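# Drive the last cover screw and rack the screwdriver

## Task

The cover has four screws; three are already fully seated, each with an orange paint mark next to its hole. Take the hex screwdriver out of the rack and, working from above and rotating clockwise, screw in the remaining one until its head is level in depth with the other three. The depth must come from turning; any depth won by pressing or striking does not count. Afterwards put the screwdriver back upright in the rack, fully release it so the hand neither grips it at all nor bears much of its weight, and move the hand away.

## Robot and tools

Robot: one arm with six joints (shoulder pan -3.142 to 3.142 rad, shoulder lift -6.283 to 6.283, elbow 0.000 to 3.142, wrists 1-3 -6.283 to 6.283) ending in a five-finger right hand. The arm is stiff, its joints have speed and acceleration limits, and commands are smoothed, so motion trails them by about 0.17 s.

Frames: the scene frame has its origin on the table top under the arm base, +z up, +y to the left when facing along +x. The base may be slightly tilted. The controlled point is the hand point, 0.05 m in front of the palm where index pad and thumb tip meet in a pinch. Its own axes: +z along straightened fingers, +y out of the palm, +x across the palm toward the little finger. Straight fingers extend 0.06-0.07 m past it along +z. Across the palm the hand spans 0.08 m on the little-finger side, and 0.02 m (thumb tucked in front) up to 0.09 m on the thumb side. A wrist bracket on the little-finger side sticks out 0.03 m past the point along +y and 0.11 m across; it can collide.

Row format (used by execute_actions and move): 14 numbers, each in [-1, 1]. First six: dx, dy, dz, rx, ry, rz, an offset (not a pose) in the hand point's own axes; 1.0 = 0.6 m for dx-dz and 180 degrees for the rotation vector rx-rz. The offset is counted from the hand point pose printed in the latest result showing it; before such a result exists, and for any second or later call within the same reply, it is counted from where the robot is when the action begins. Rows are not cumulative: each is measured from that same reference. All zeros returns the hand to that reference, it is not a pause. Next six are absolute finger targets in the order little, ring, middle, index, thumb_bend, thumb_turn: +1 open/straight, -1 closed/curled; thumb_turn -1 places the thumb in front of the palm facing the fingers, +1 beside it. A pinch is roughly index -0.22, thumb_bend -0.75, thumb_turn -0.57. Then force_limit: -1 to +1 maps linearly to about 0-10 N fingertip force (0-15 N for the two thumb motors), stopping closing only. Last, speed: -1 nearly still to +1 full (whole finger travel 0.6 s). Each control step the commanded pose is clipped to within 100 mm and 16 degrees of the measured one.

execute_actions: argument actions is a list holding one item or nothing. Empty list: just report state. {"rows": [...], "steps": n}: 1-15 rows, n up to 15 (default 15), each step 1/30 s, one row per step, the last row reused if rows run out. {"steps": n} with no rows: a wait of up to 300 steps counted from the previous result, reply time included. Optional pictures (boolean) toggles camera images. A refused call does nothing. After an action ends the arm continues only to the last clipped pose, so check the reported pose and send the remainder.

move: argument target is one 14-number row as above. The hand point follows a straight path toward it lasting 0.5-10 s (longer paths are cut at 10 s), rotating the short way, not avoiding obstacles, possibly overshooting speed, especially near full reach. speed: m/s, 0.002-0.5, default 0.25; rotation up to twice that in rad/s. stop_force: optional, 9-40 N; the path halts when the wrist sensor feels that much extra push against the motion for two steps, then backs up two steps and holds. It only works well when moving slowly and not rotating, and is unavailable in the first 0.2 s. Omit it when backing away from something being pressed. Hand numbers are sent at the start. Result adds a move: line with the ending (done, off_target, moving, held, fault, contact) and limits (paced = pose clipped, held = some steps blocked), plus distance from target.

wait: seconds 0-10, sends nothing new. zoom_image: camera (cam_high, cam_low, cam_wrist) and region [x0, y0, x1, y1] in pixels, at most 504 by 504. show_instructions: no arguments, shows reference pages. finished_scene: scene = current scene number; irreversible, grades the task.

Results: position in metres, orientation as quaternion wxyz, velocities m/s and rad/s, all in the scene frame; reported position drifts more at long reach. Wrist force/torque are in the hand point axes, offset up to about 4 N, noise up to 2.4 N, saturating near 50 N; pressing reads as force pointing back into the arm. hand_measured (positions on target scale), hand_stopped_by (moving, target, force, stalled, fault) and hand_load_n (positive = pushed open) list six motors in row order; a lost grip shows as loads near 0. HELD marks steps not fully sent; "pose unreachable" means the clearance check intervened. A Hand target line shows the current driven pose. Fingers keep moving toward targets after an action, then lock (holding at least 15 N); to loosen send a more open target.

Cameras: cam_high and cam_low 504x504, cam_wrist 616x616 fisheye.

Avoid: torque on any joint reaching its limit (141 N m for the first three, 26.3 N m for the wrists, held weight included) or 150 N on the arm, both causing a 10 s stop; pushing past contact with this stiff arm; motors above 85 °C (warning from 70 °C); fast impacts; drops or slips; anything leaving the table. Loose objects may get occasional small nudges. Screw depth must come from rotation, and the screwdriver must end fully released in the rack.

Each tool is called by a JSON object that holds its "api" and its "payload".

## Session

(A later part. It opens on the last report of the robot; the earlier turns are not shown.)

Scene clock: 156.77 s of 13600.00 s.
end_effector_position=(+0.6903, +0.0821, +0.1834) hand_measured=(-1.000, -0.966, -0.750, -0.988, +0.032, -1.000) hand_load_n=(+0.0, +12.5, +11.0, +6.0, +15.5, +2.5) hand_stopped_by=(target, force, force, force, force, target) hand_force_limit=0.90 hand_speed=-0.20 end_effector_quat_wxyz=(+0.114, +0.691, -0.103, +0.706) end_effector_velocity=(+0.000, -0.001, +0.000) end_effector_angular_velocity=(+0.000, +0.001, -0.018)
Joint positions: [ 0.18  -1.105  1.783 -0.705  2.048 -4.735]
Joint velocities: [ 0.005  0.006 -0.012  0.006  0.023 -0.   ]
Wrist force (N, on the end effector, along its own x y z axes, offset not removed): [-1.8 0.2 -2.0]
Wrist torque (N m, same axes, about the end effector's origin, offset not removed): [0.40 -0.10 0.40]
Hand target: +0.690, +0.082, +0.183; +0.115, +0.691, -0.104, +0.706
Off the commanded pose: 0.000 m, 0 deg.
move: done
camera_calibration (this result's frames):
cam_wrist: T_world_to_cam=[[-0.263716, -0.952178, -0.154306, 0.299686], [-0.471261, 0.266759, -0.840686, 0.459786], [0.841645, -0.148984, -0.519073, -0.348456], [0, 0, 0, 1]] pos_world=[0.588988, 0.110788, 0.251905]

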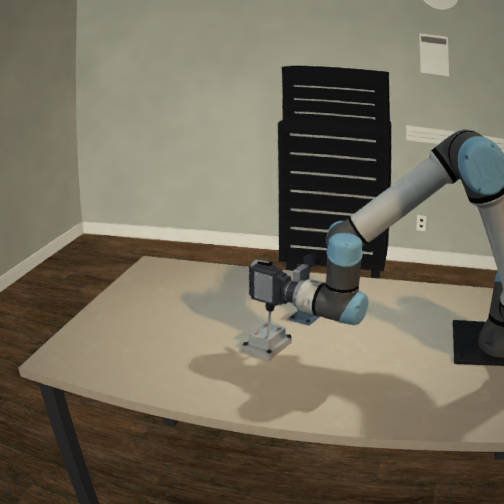

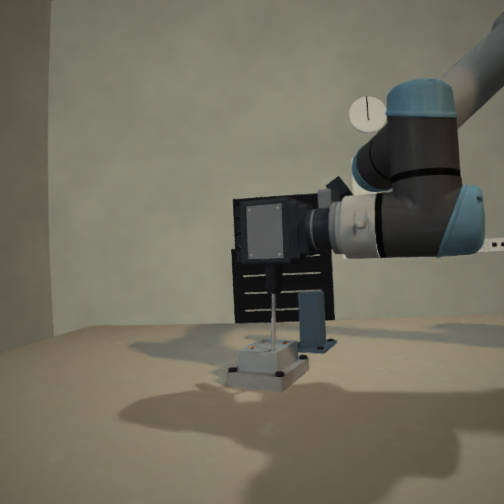

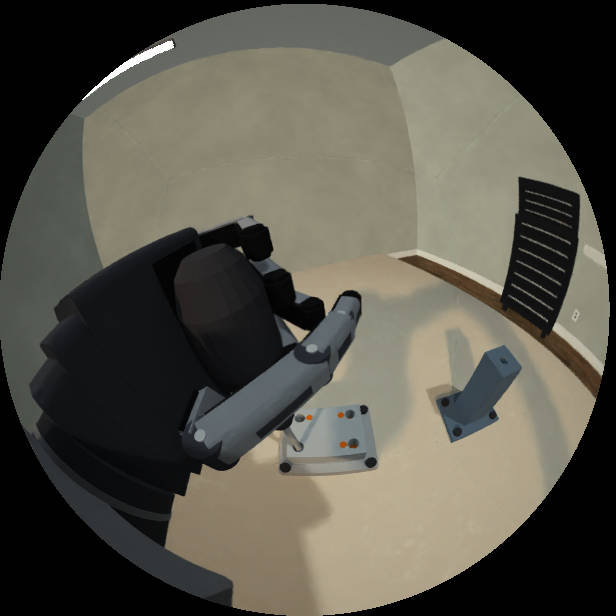

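{"api": "move", "payload": {"target": [0,0,0,0,0,0,-0.2,-0.2,-0.2,-0.2,0.45,-1,0.4,0.5], "speed": 0.01}}

{"api": "move", "payload": {"target": [0,-0.0883,0.0064,0.3,0,0,-0.2,-0.2,-0.2,-0.2,0.45,-1,0.4,0.5], "speed": 0.4}}

{"api": "move", "payload": {"target": [0,0,0,0,0,0,-1,-1,-1,-1,-1,-1,0.9,-0.2], "speed": 0.01}}

{"api": "move", "payload": {"target": [-0.0005,0.047,-0.075,-0.3,0,0,-1,-1,-1,-1,-1,-1,0.9,-0.2], "speed": 0.4}}

{"api": "move", "payload": {"target": [0,0,0,0,0,0,-0.2,-0.2,-0.2,-0.2,0.45,-1,0.4,0.5], "speed": 0.01}}

{"api": "move", "payload": {"target": [0,-0.0883,0.0064,0.3,0,0,-0.2,-0.2,-0.2,-0.2,0.45,-1,0.4,0.5], "speed": 0.4}}

{"api": "move", "payload": {"target": [0,0,0,0,0,0,-1,-1,-1,-1,-1,-1,0.9,-0.2], "speed": 0.01}}

{"api": "move", "payload": {"target": [-0.0005,0.047,-0.075,-0.3,0,0,-1,-1,-1,-1,-1,-1,0.9,-0.2], "speed": 0.4}}

{"api": "move", "payload": {"target": [0,0,0,0,0,0,-0.2,-0.2,-0.2,-0.2,0.45,-1,0.4,0.5], "speed": 0.01}}

{"api": "move", "payload": {"target": [0,-0.0883,0.0064,0.3,0,0,-0.2,-0.2,-0.2,-0.2,0.45,-1,0.4,0.5], "speed": 0.4}}

{"api": "move", "payload": {"target": [0,0,0,0,0,0,-1,-1,-1,-1,-1,-1,0.9,-0.2], "speed": 0.01}}

{"api": "move", "payload": {"target": [-0.0005,0.047,-0.075,-0.3,0,0,-1,-1,-1,-1,-1,-1,0.9,-0.2], "speed": 0.4}}

{"api": "zoom_image", "payload": {"camera": "cam_low", "region": [235,260,315,360]}}

Scene clock: 161.23 s of 13600.00 s.
end_effector_position=(+0.6904, +0.0821, +0.1834) hand_measured=(-0.200, -0.200, -0.200, -0.200, +0.450, -1.000) hand_load_n=(+0.0, +0.0, +0.0, +0.0, +0.0, +0.0) hand_stopped_by=(target, target, target, target, target, target) hand_force_limit=0.40 hand_speed=0.50 end_effector_quat_wxyz=(+0.114, +0.691, -0.103, +0.706) end_effector_velocity=(-0.000, -0.000, -0.000) end_effector_angular_velocity=(-0.000, +0.001, -0.000)
Joint positions: [ 0.18  -1.105  1.783 -0.705  2.048 -4.735]
Joint velocities: [-0.001 -0.     0.001 -0.    -0.001  0.   ]
Wrist force (N, on the end effector, along its own x y z axes, offset not removed): [0.3 2.4 2.2]
Wrist torque (N m, same axes, about the end effector's origin, offset not removed): [0.24 -0.05 0.10]
Hand target: +0.690, +0.082, +0.183; +0.114, +0.691, -0.103, +0.706
Off the commanded pose: 0.000 m, 0 deg.
After step 90, 0.77 s passed at rest.
move: done
camera_calibration (this result's frames):
cam_wrist: T_world_to_cam=[[-0.26379, -0.952164, -0.154267, 0.299774], [-0.471225, 0.266759, -0.840706, 0.459786], [0.841642, -0.149076, -0.519052, -0.348445], [0, 0, 0, 1]] pos_world=[0.589006, 0.110838, 0.251929]

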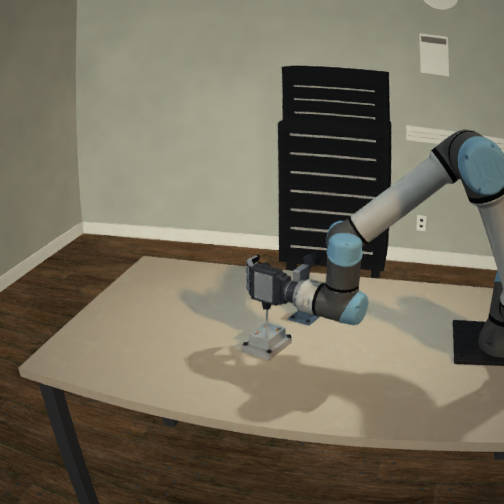

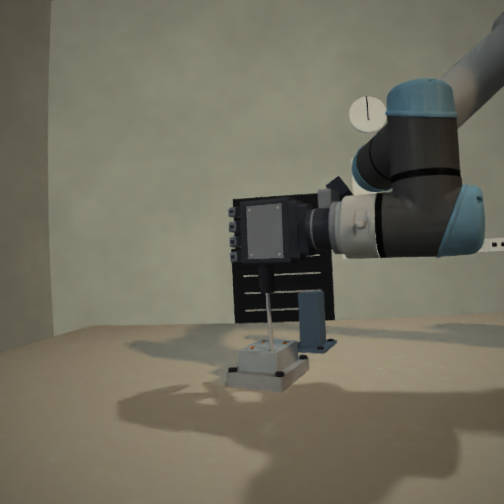

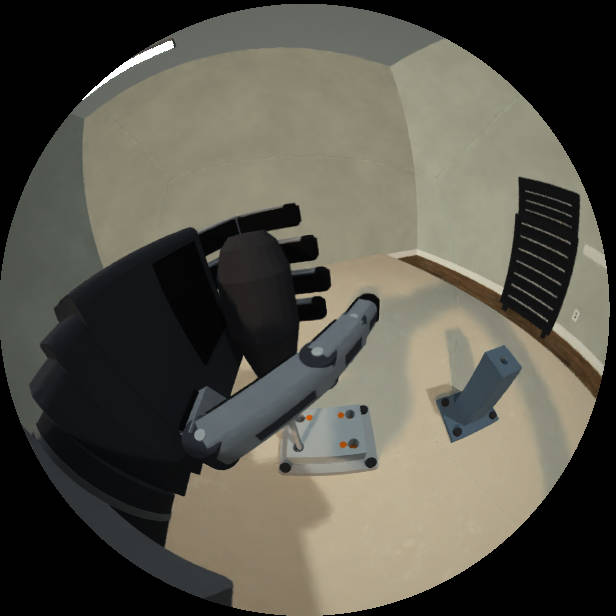

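Scene clock: 163.13 s of 13600.00 s.
end_effector_position=(+0.7097, +0.1312, +0.1828) hand_measured=(-0.200, -0.200, -0.200, -0.200, +0.450, -1.000) hand_load_n=(+0.0, +0.0, +0.0, +0.0, +0.0, +0.0) hand_stopped_by=(target, target, target, target, target, target) hand_force_limit=0.40 hand_speed=0.50 end_effector_quat_wxyz=(-0.211, +0.668, +0.228, +0.676) end_effector_velocity=(+0.001, +0.001, -0.001) end_effector_angular_velocity=(-0.000, +0.003, +0.018)
Joint positions: [-0.207 -1.192  1.91  -0.727  0.721 -4.731]
Joint velocities: [-0.005  0.005 -0.008  0.006 -0.023 -0.001]
Wrist force (N, on the end effector, along its own x y z axes, offset not removed): [0.9 3.2 1.4]
Wrist torque (N m, same axes, about the end effector's origin, offset not removed): [0.44 -0.16 0.17]
Hand target: +0.710, +0.131, +0.183; -0.212, +0.668, +0.229, +0.676
Off the commanded pose: 0.000 m, 0 deg.
move: done
camera_calibration (this result's frames):
cam_wrist: T_world_to_cam=[[0.612336, -0.777994, -0.140605, -0.295614], [-0.49941, -0.242768, -0.831657, 0.540542], [0.61289, 0.579473, -0.537193, -0.287671], [0, 0, 0, 1]] pos_world=[0.627278, 0.067938, 0.253446]

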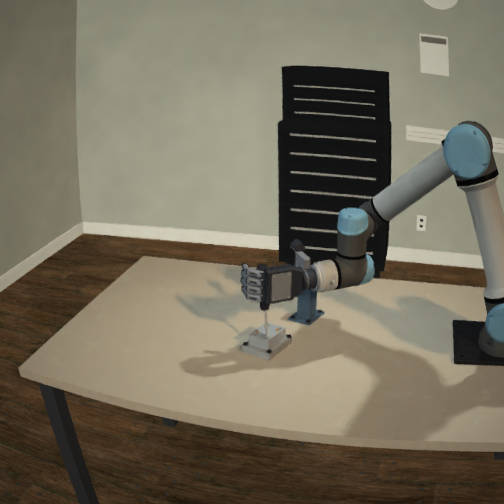

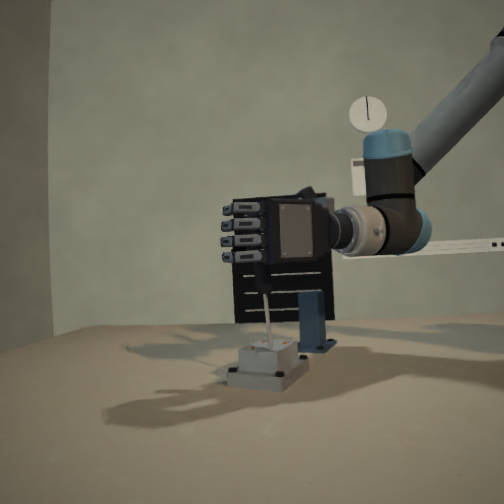

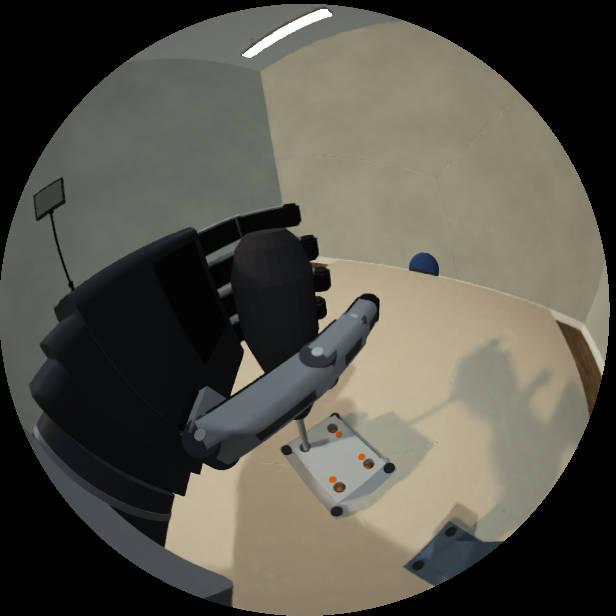

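Scene clock: 164.00 s of 13600.00 s.
end_effector_position=(+0.7098, +0.1312, +0.1829) hand_measured=(-1.000, -0.966, -0.750, -0.988, +0.032, -1.000) hand_load_n=(+0.0, +11.0, +11.0, +11.5, +15.5, +3.0) hand_stopped_by=(target, force, force, force, force, target) hand_force_limit=0.90 hand_speed=-0.20 end_effector_quat_wxyz=(-0.211, +0.668, +0.228, +0.676) end_effector_velocity=(-0.000, +0.001, -0.000) end_effector_angular_velocity=(+0.000, +0.001, +0.001)
Joint positions: [-0.207 -1.192  1.91  -0.727  0.721 -4.731]
Joint velocities: [ 0.001 -0.     0.     0.001 -0.     0.   ]
Wrist force (N, on the end effector, along its own x y z axes, offset not removed): [3.3 2.6 3.2]
Wrist torque (N m, same axes, about the end effector's origin, offset not removed): [0.27 -0.12 0.18]
Hand target: +0.710, +0.131, +0.183; -0.211, +0.668, +0.228, +0.676
Off the commanded pose: 0.000 m, 0 deg.
move: done
camera_calibration (this result's frames):
cam_wrist: T_world_to_cam=[[0.612311, -0.778033, -0.1405, -0.29566], [-0.499326, -0.242777, -0.831705, 0.540544], [0.612983, 0.579418, -0.537147, -0.287708], [0, 0, 0, 1]] pos_world=[0.627304, 0.0679014, 0.25349]

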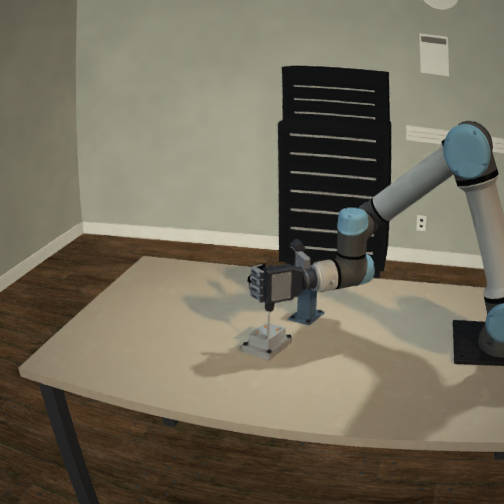

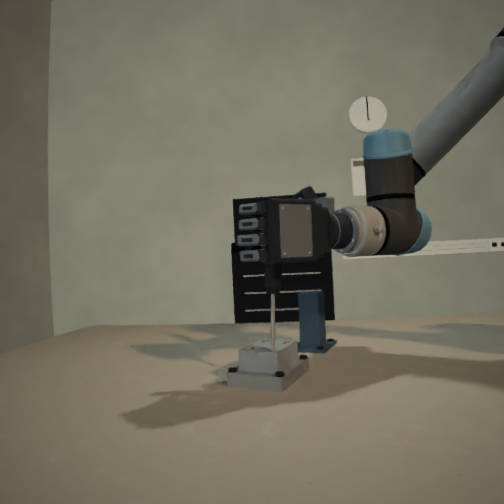

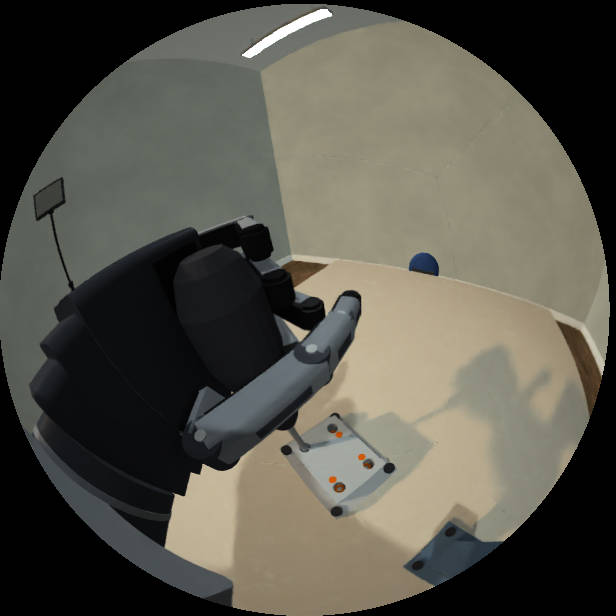

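Scene clock: 165.90 s of 13600.00 s.
end_effector_position=(+0.6903, +0.0821, +0.1831) hand_measured=(-1.000, -0.966, -0.750, -0.988, +0.032, -1.000) hand_load_n=(+0.0, +12.5, +11.0, +6.0, +15.5, +2.5) hand_stopped_by=(target, force, force, force, force, target) hand_force_limit=0.90 hand_speed=-0.20 end_effector_quat_wxyz=(+0.114, +0.691, -0.103, +0.706) end_effector_velocity=(+0.000, -0.001, -0.000) end_effector_angular_velocity=(+0.000, +0.002, -0.016)
Joint positions: [ 0.18  -1.104  1.784 -0.707  2.048 -4.735]
Joint velocities: [ 0.004  0.006 -0.011  0.007  0.02  -0.   ]
Wrist force (N, on the end effector, along its own x y z axes, offset not removed): [-1.5 -0.7 -0.4]
Wrist torque (N m, same axes, about the end effector's origin, offset not removed): [0.22 -0.11 0.27]
Hand target: +0.690, +0.082, +0.183; +0.115, +0.691, -0.104, +0.706
Off the commanded pose: 0.000 m, 0 deg.
move: done
camera_calibration (this result's frames):
cam_wrist: T_world_to_cam=[[-0.263781, -0.952157, -0.154328, 0.299656], [-0.470954, 0.266759, -0.840858, 0.459353], [0.841797, -0.149121, -0.518788, -0.348709], [0, 0, 0, 1]] pos_world=[0.588919, 0.110783, 0.25159]

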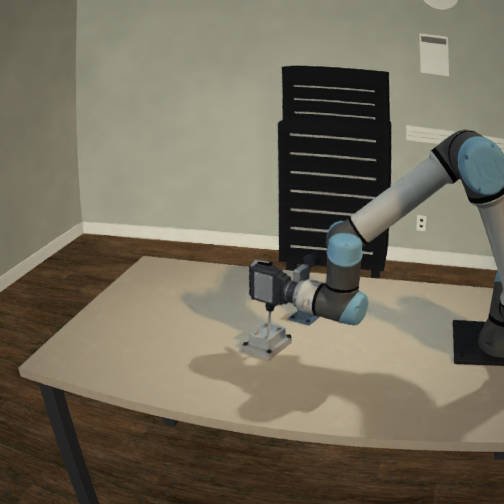

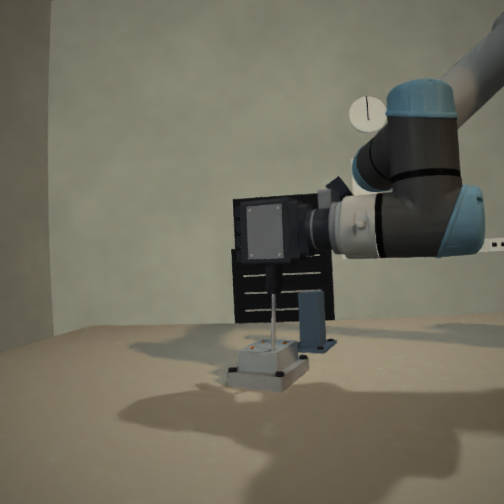

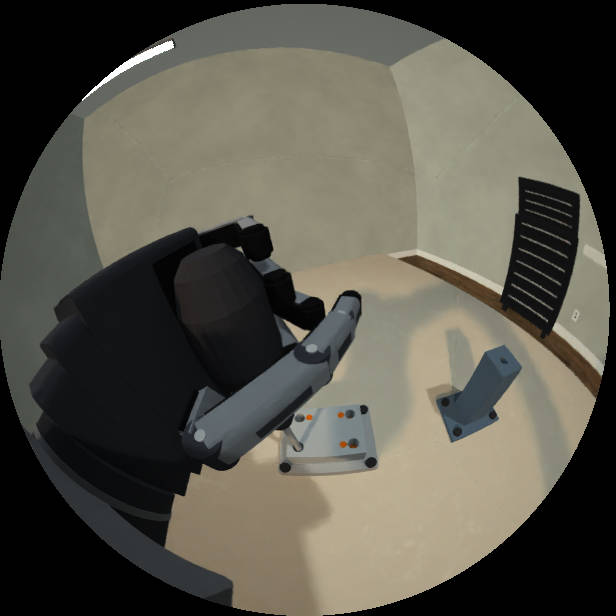

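Scene clock: 166.50 s of 13600.00 s.
end_effector_position=(+0.6903, +0.0822, +0.1832) hand_measured=(-0.200, -0.200, -0.200, -0.200, +0.450, -1.000) hand_load_n=(+0.0, +0.0, +0.0, +0.0, +0.0, +0.0) hand_stopped_by=(target, target, target, target, target, target) hand_force_limit=0.40 hand_speed=0.50 end_effector_quat_wxyz=(+0.114, +0.691, -0.103, +0.706) end_effector_velocity=(+0.000, +0.000, +0.000) end_effector_angular_velocity=(+0.000, -0.002, -0.000)
Joint positions: [ 0.18  -1.104  1.783 -0.707  2.048 -4.735]
Joint velocities: [ 0.    -0.     0.001 -0.003  0.001 -0.   ]
Wrist force (N, on the end effector, along its own x y z axes, offset not removed): [0.8 1.9 0.6]
Wrist torque (N m, same axes, about the end effector's origin, offset not removed): [0.34 -0.02 0.14]
Hand target: +0.690, +0.082, +0.183; +0.114, +0.691, -0.103, +0.706
Off the commanded pose: 0.000 m, 0 deg.
move: done
camera_calibration (this result's frames):
cam_wrist: T_world_to_cam=[[-0.263654, -0.952194, -0.154314, 0.299681], [-0.47093, 0.266673, -0.840899, 0.459387], [0.84185, -0.149036, -0.518726, -0.348751], [0, 0, 0, 1]] pos_world=[0.588947, 0.110872, 0.251637]

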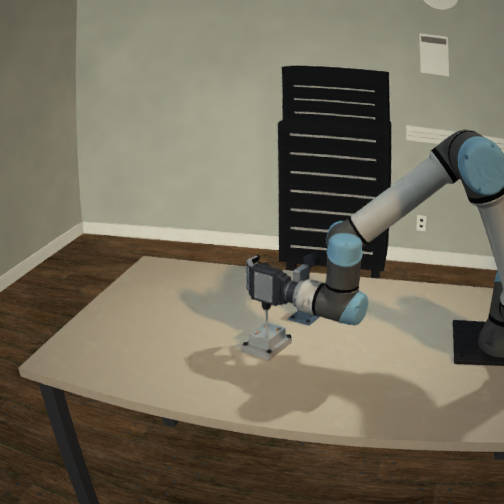

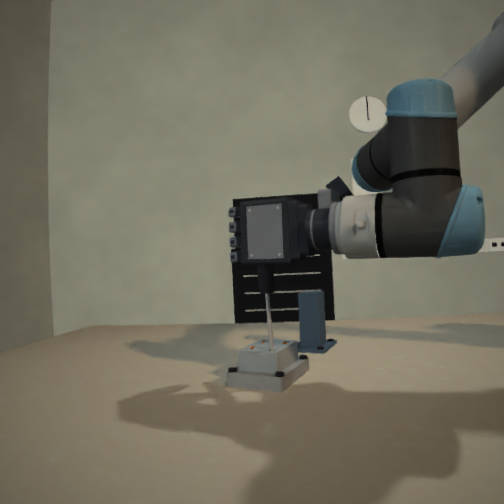

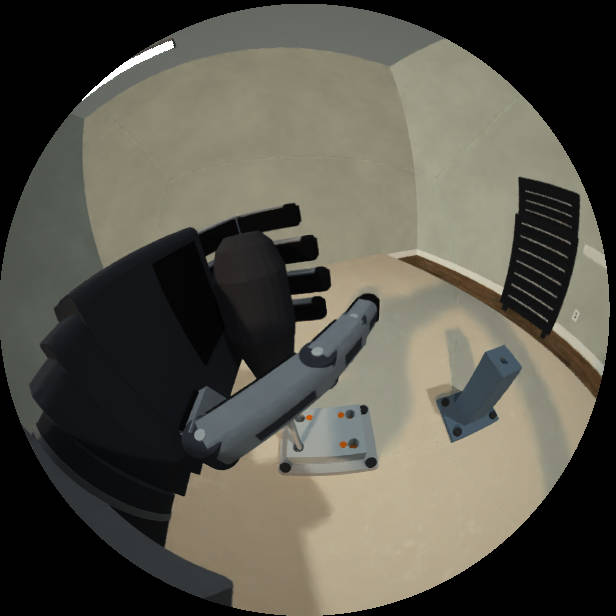

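Scene clock: 168.40 s of 13600.00 s.
end_effector_position=(+0.7097, +0.1313, +0.1826) hand_measured=(-0.200, -0.200, -0.200, -0.200, +0.450, -1.000) hand_load_n=(+0.0, +0.0, +0.0, +0.0, +0.0, +0.0) hand_stopped_by=(target, target, target, target, target, target) hand_force_limit=0.40 hand_speed=0.50 end_effector_quat_wxyz=(-0.211, +0.668, +0.228, +0.676) end_effector_velocity=(+0.001, +0.001, -0.000) end_effector_angular_velocity=(-0.001, +0.001, +0.016)
Joint positions: [-0.207 -1.191  1.91  -0.728  0.721 -4.731]
Joint velocities: [-0.004  0.004 -0.007  0.004 -0.02  -0.001]
Wrist force (N, on the end effector, along its own x y z axes, offset not removed): [1.6 2.2 1.5]
Wrist torque (N m, same axes, about the end effector's origin, offset not removed): [0.33 -0.27 0.15]
Hand target: +0.710, +0.131, +0.183; -0.212, +0.667, +0.229, +0.676
Off the commanded pose: 0.000 m, 0 deg.
move: done
camera_calibration (this result's frames):
cam_wrist: T_world_to_cam=[[0.612451, -0.777949, -0.140352, -0.295729], [-0.499087, -0.242841, -0.83183, 0.540139], [0.613038, 0.579503, -0.536992, -0.287953], [0, 0, 0, 1]] pos_world=[0.627222, 0.0679749, 0.253169]

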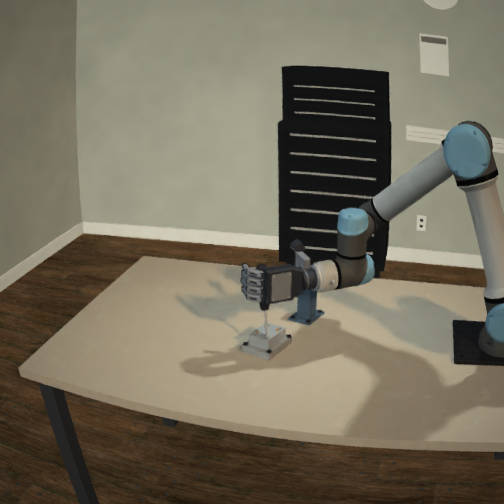

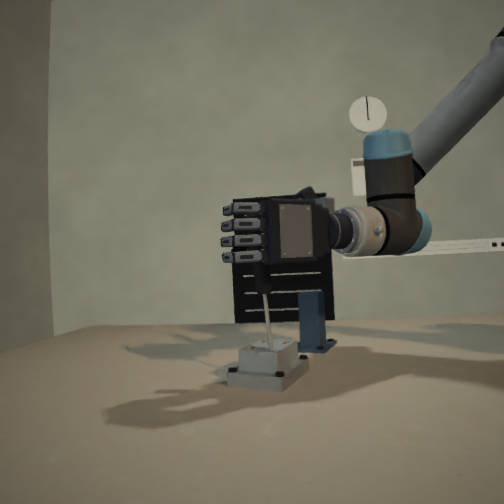

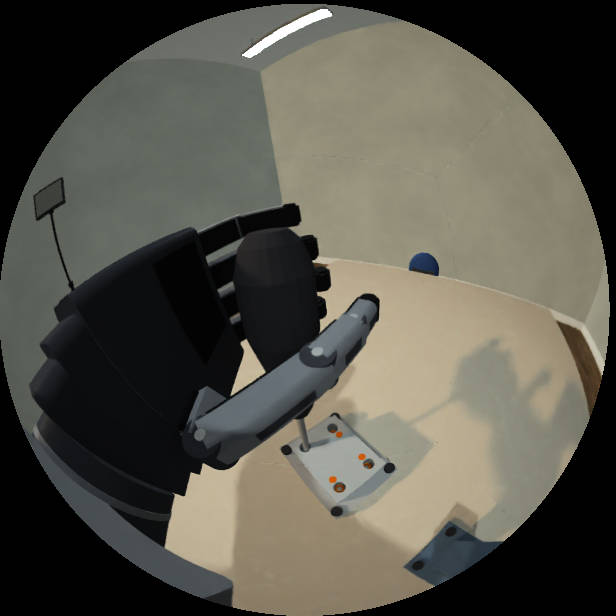

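Scene clock: 169.27 s of 13600.00 s.
end_effector_position=(+0.7097, +0.1312, +0.1826) hand_measured=(-1.000, -0.968, -0.750, -0.990, +0.032, -1.000) hand_load_n=(+0.0, +11.0, +11.5, +11.5, +15.5, +3.0) hand_stopped_by=(target, force, force, force, force, target) hand_force_limit=0.90 hand_speed=-0.20 end_effector_quat_wxyz=(-0.211, +0.668, +0.228, +0.676) end_effector_velocity=(-0.000, +0.001, +0.000) end_effector_angular_velocity=(-0.000, -0.001, +0.001)
Joint positions: [-0.207 -1.191  1.91  -0.728  0.721 -4.731]
Joint velocities: [ 0.001 -0.     0.    -0.001 -0.    -0.   ]
Wrist force (N, on the end effector, along its own x y z axes, offset not removed): [1.9 2.5 2.9]
Wrist torque (N m, same axes, about the end effector's origin, offset not removed): [0.32 0.04 0.20]
Hand target: +0.710, +0.131, +0.183; -0.211, +0.668, +0.228, +0.676
Off the commanded pose: 0.000 m, 0 deg.
move: done
camera_calibration (this result's frames):
cam_wrist: T_world_to_cam=[[0.612431, -0.777984, -0.140246, -0.295776], [-0.499007, -0.242858, -0.831873, 0.540138], [0.613124, 0.579448, -0.536953, -0.287987], [0, 0, 0, 1]] pos_world=[0.627247, 0.067941, 0.253209]

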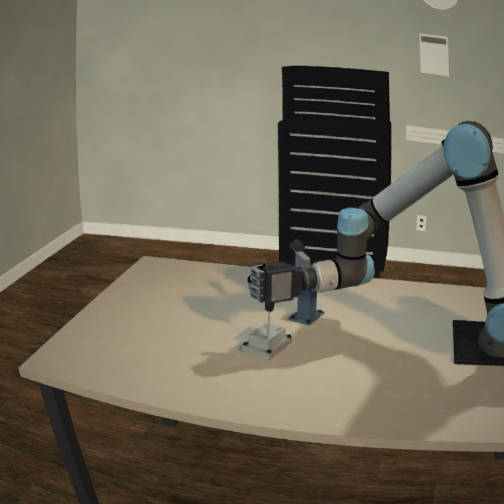

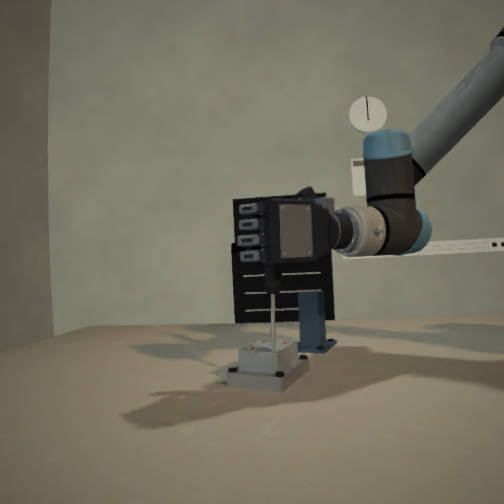

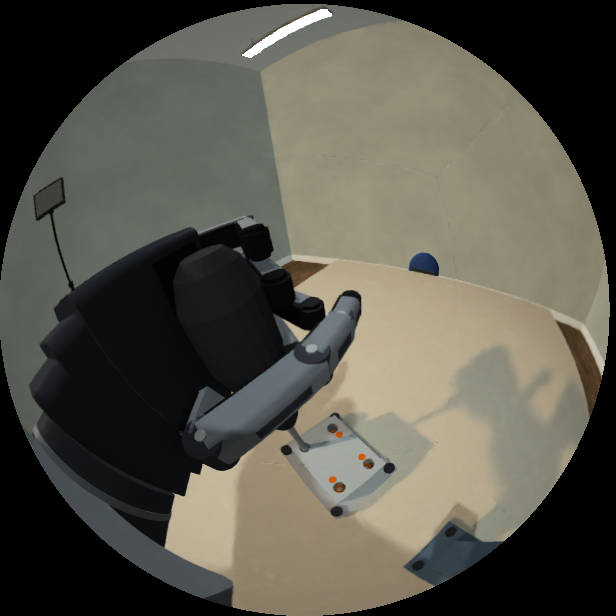

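Scene clock: 171.17 s of 13600.00 s.
end_effector_position=(+0.6903, +0.0821, +0.1828) hand_measured=(-1.000, -0.968, -0.750, -0.990, +0.032, -1.000) hand_load_n=(+0.0, +12.0, +11.0, +6.0, +15.5, +2.5) hand_stopped_by=(target, force, force, force, force, target) hand_force_limit=0.90 hand_speed=-0.20 end_effector_quat_wxyz=(+0.114, +0.691, -0.103, +0.707) end_effector_velocity=(+0.000, -0.001, +0.000) end_effector_angular_velocity=(+0.000, +0.001, -0.017)
Joint positions: [ 0.18  -1.104  1.784 -0.708  2.048 -4.735]
Joint velocities: [ 0.004  0.006 -0.011  0.006  0.02  -0.   ]
Wrist force (N, on the end effector, along its own x y z axes, offset not removed): [-0.7 0.6 -0.2]
Wrist torque (N m, same axes, about the end effector's origin, offset not removed): [0.32 -0.36 0.45]
Hand target: +0.690, +0.082, +0.183; +0.115, +0.691, -0.104, +0.706
Off the commanded pose: 0.000 m, 0 deg.
move: done
camera_calibration (this result's frames):
cam_wrist: T_world_to_cam=[[-0.263641, -0.952187, -0.154383, 0.299564], [-0.470667, 0.266681, -0.841043, 0.458955], [0.842001, -0.14907, -0.518471, -0.349011], [0, 0, 0, 1]] pos_world=[0.58886, 0.110819, 0.251296]

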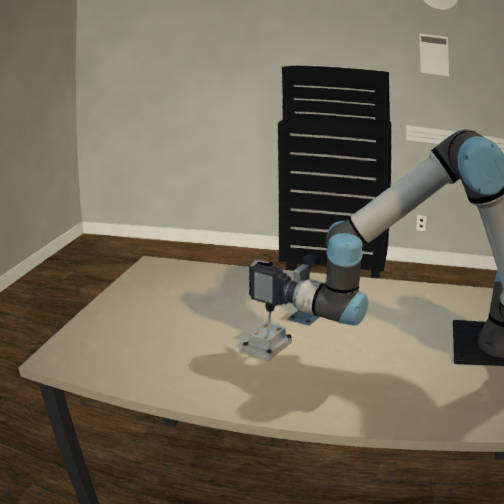

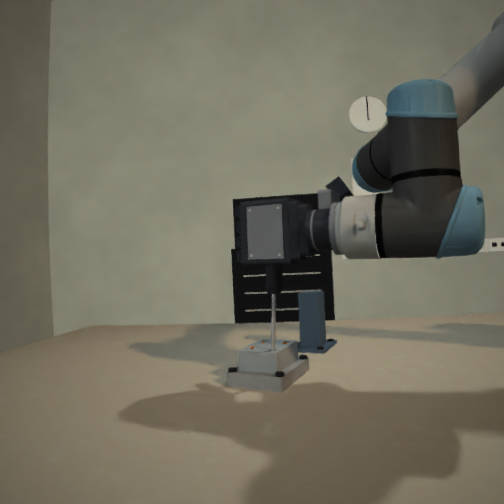

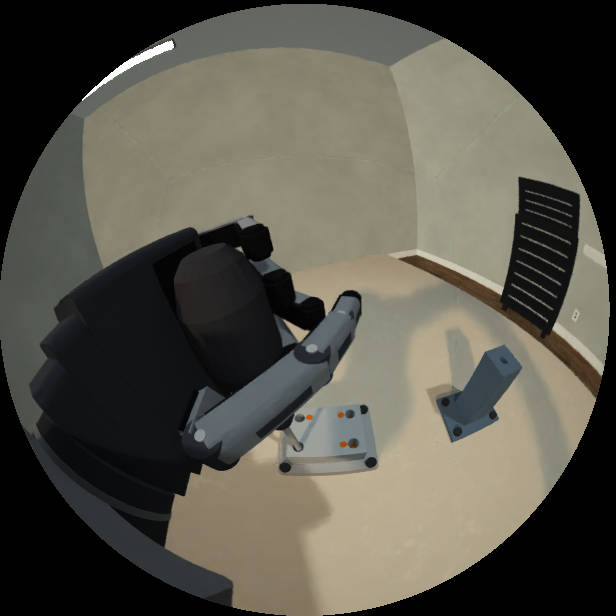

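Scene clock: 171.77 s of 13600.00 s.
end_effector_position=(+0.6903, +0.0822, +0.1829) hand_measured=(-0.200, -0.200, -0.200, -0.200, +0.450, -1.000) hand_load_n=(+0.0, +0.0, +0.0, +0.0, +0.0, +0.0) hand_stopped_by=(target, target, target, target, target, target) hand_force_limit=0.40 hand_speed=0.50 end_effector_quat_wxyz=(+0.114, +0.691, -0.103, +0.707) end_effector_velocity=(-0.000, -0.001, -0.000) end_effector_angular_velocity=(+0.000, -0.000, -0.003)
Joint positions: [ 0.18  -1.104  1.784 -0.708  2.048 -4.735]
Joint velocities: [-0.     0.     0.001 -0.001  0.002  0.   ]
Wrist force (N, on the end effector, along its own x y z axes, offset not removed): [-0.1 1.9 1.7]
Wrist torque (N m, same axes, about the end effector's origin, offset not removed): [0.32 0.08 0.03]
Hand target: +0.690, +0.082, +0.183; +0.114, +0.691, -0.103, +0.707
Off the commanded pose: 0.000 m, 0 deg.
move: done
camera_calibration (this result's frames):
cam_wrist: T_world_to_cam=[[-0.263513, -0.952224, -0.154369, 0.299589], [-0.470642, 0.266595, -0.841085, 0.45899], [0.842055, -0.148984, -0.518408, -0.349053], [0, 0, 0, 1]] pos_world=[0.588888, 0.110909, 0.251344]

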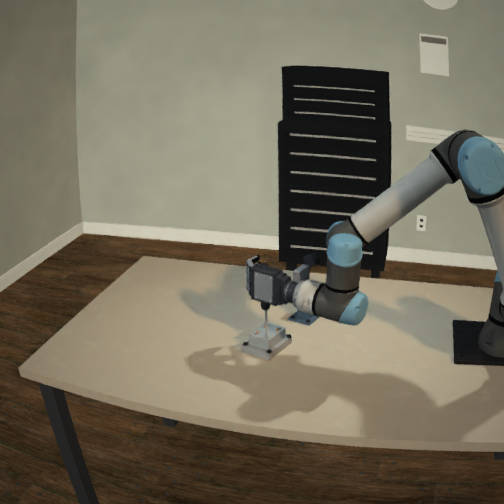

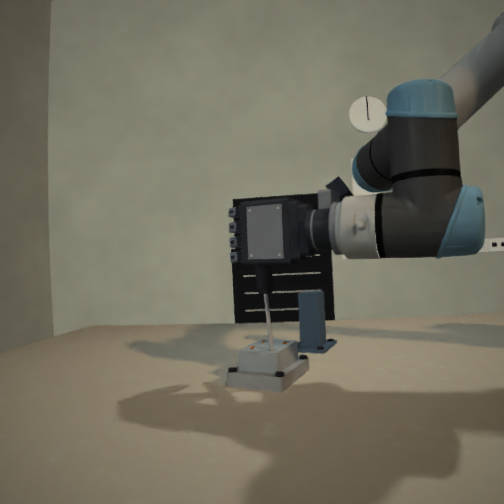

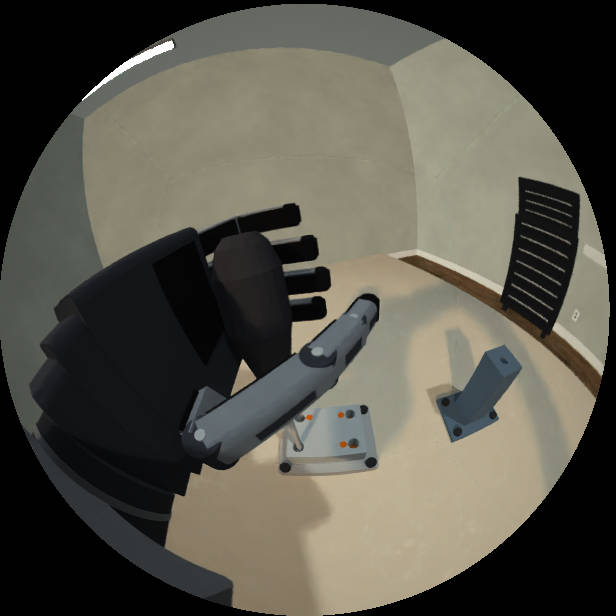

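Scene clock: 173.67 s of 13600.00 s.
end_effector_position=(+0.7097, +0.1313, +0.1823) hand_measured=(-0.200, -0.200, -0.200, -0.200, +0.450, -1.000) hand_load_n=(+0.0, +0.0, +0.0, +0.0, +0.0, +0.0) hand_stopped_by=(target, target, target, target, target, target) hand_force_limit=0.40 hand_speed=0.50 end_effector_quat_wxyz=(-0.211, +0.668, +0.228, +0.676) end_effector_velocity=(+0.001, +0.001, -0.000) end_effector_angular_velocity=(-0.002, +0.001, +0.016)
Joint positions: [-0.207 -1.191  1.911 -0.729  0.721 -4.731]
Joint velocities: [-0.005  0.004 -0.008  0.006 -0.021 -0.003]
Wrist force (N, on the end effector, along its own x y z axes, offset not removed): [0.5 2.2 0.8]
Wrist torque (N m, same axes, about the end effector's origin, offset not removed): [0.38 -0.12 0.13]
Hand target: +0.710, +0.131, +0.182; -0.212, +0.667, +0.229, +0.676
Off the commanded pose: 0.000 m, 0 deg.
move: done
camera_calibration (this result's frames):
cam_wrist: T_world_to_cam=[[0.612562, -0.777886, -0.140216, -0.295817], [-0.49882, -0.242837, -0.831991, 0.539758], [0.613145, 0.579589, -0.536778, -0.288221], [0, 0, 0, 1]] pos_world=[0.627169, 0.0680103, 0.252885]

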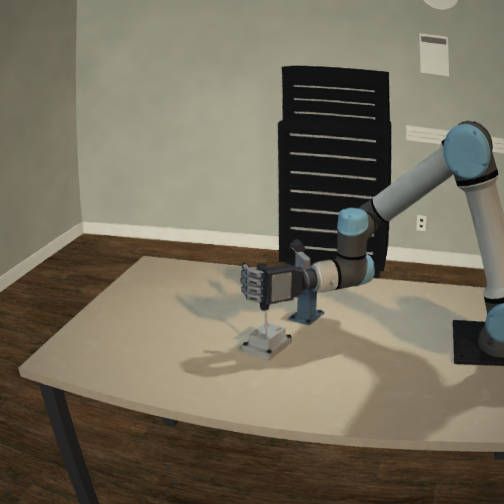

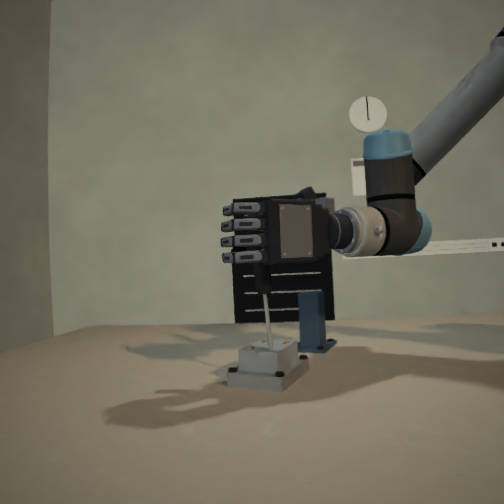

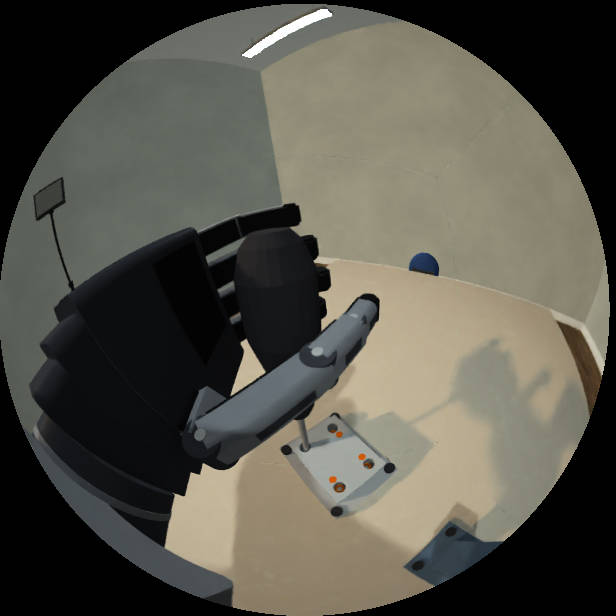

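Scene clock: 174.53 s of 13600.00 s.
end_effector_position=(+0.7097, +0.1313, +0.1824) hand_measured=(-1.000, -0.966, -0.750, -0.990, +0.032, -1.000) hand_load_n=(+0.0, +10.5, +11.5, +11.0, +15.5, +3.0) hand_stopped_by=(target, force, force, force, force, target) hand_force_limit=0.90 hand_speed=-0.20 end_effector_quat_wxyz=(-0.211, +0.668, +0.228, +0.677) end_effector_velocity=(-0.000, -0.000, -0.000) end_effector_angular_velocity=(-0.000, -0.000, -0.000)
Joint positions: [-0.207 -1.191  1.911 -0.729  0.721 -4.731]
Joint velocities: [-0. -0.  0. -0. -0. -0.]
Wrist force (N, on the end effector, along its own x y z axes, offset not removed): [1.8 2.3 -0.4]
Wrist torque (N m, same axes, about the end effector's origin, offset not removed): [0.46 0.08 0.03]
Hand target: +0.710, +0.131, +0.182; -0.211, +0.668, +0.228, +0.676
Off the commanded pose: 0.000 m, 0 deg.
move: done
camera_calibration (this result's frames):
cam_wrist: T_world_to_cam=[[0.612536, -0.777936, -0.140055, -0.295874], [-0.498714, -0.242885, -0.83204, 0.539748], [0.613257, 0.579502, -0.536743, -0.288264], [0, 0, 0, 1]] pos_world=[0.627193, 0.0679751, 0.25293]

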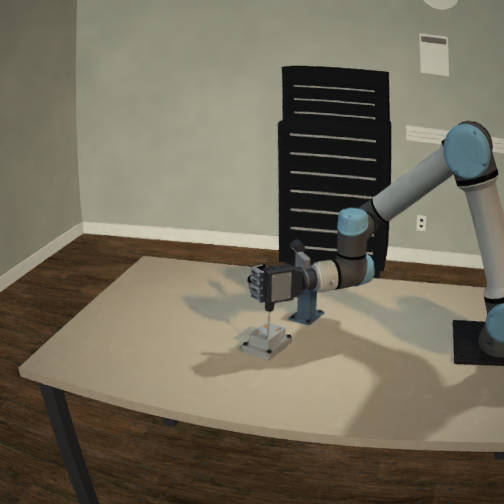

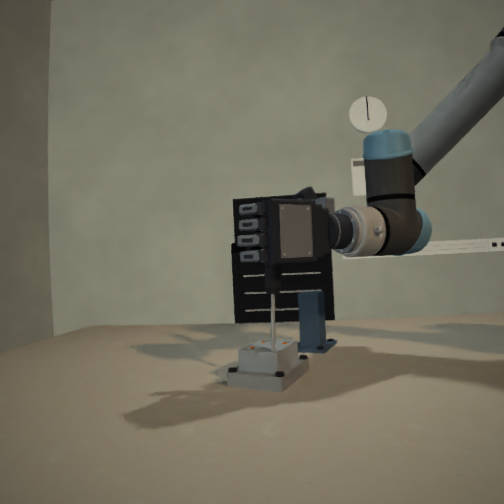

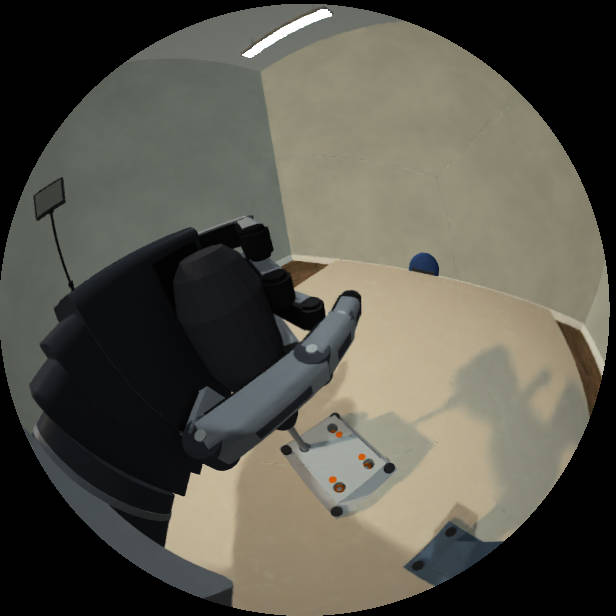

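Scene clock: 176.43 s of 13600.00 s.
end_effector_position=(+0.6902, +0.0821, +0.1826) hand_measured=(-1.000, -0.966, -0.750, -0.990, +0.032, -1.000) hand_load_n=(+0.0, +12.0, +11.0, +5.5, +15.5, +2.5) hand_stopped_by=(target, force, force, force, force, target) hand_force_limit=0.90 hand_speed=-0.20 end_effector_quat_wxyz=(+0.114, +0.691, -0.103, +0.707) end_effector_velocity=(+0.001, -0.001, +0.000) end_effector_angular_velocity=(+0.000, +0.000, -0.016)
Joint positions: [ 0.18  -1.104  1.785 -0.709  2.048 -4.735]
Joint velocities: [ 0.004  0.007 -0.012  0.005  0.02  -0.   ]
Wrist force (N, on the end effector, along its own x y z axes, offset not removed): [-2.1 -0.1 0.0]
Wrist torque (N m, same axes, about the end effector's origin, offset not removed): [0.23 -0.12 0.32]
Hand target: +0.690, +0.082, +0.183; +0.114, +0.691, -0.104, +0.707
Off the commanded pose: 0.000 m, 0 deg.
move: done
camera_calibration (this result's frames):
cam_wrist: T_world_to_cam=[[-0.263518, -0.952205, -0.15448, 0.299487], [-0.47042, 0.266656, -0.841189, 0.458565], [0.842178, -0.148998, -0.518205, -0.34929], [0, 0, 0, 1]] pos_world=[0.588803, 0.110851, 0.251001]

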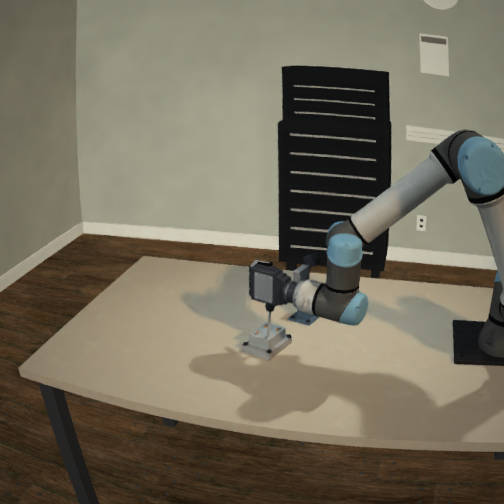

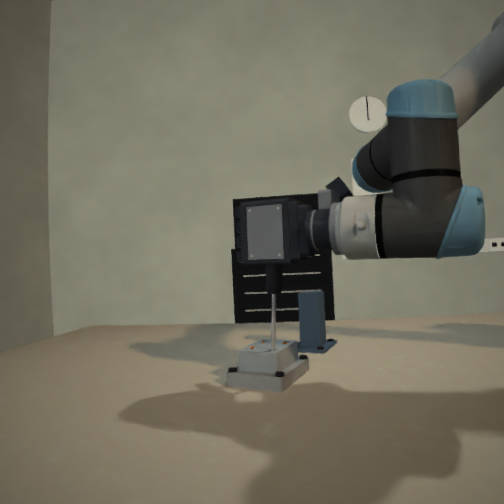

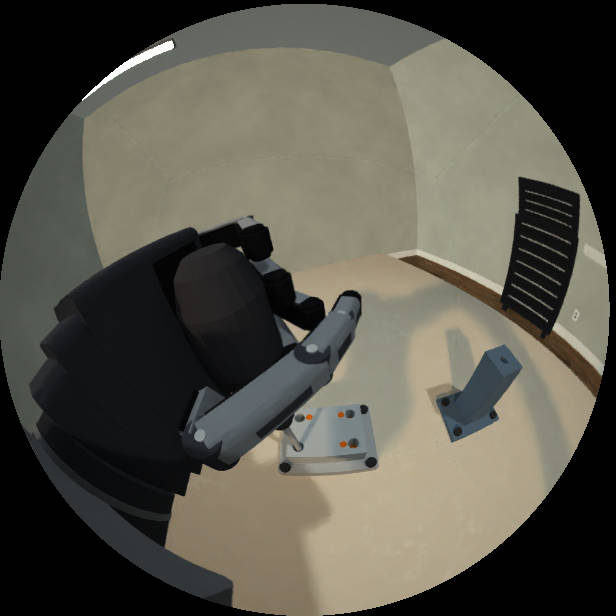

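Region (235, 260, 315, 360) of cam_low's 504x504 image, scaled by 5.040, with more detail than that image has; it fills the left 403 columns of this view, and the rest is white.

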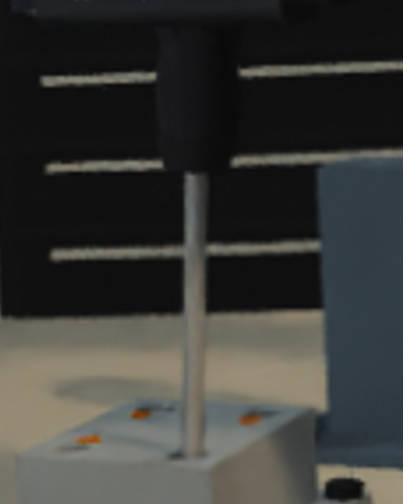

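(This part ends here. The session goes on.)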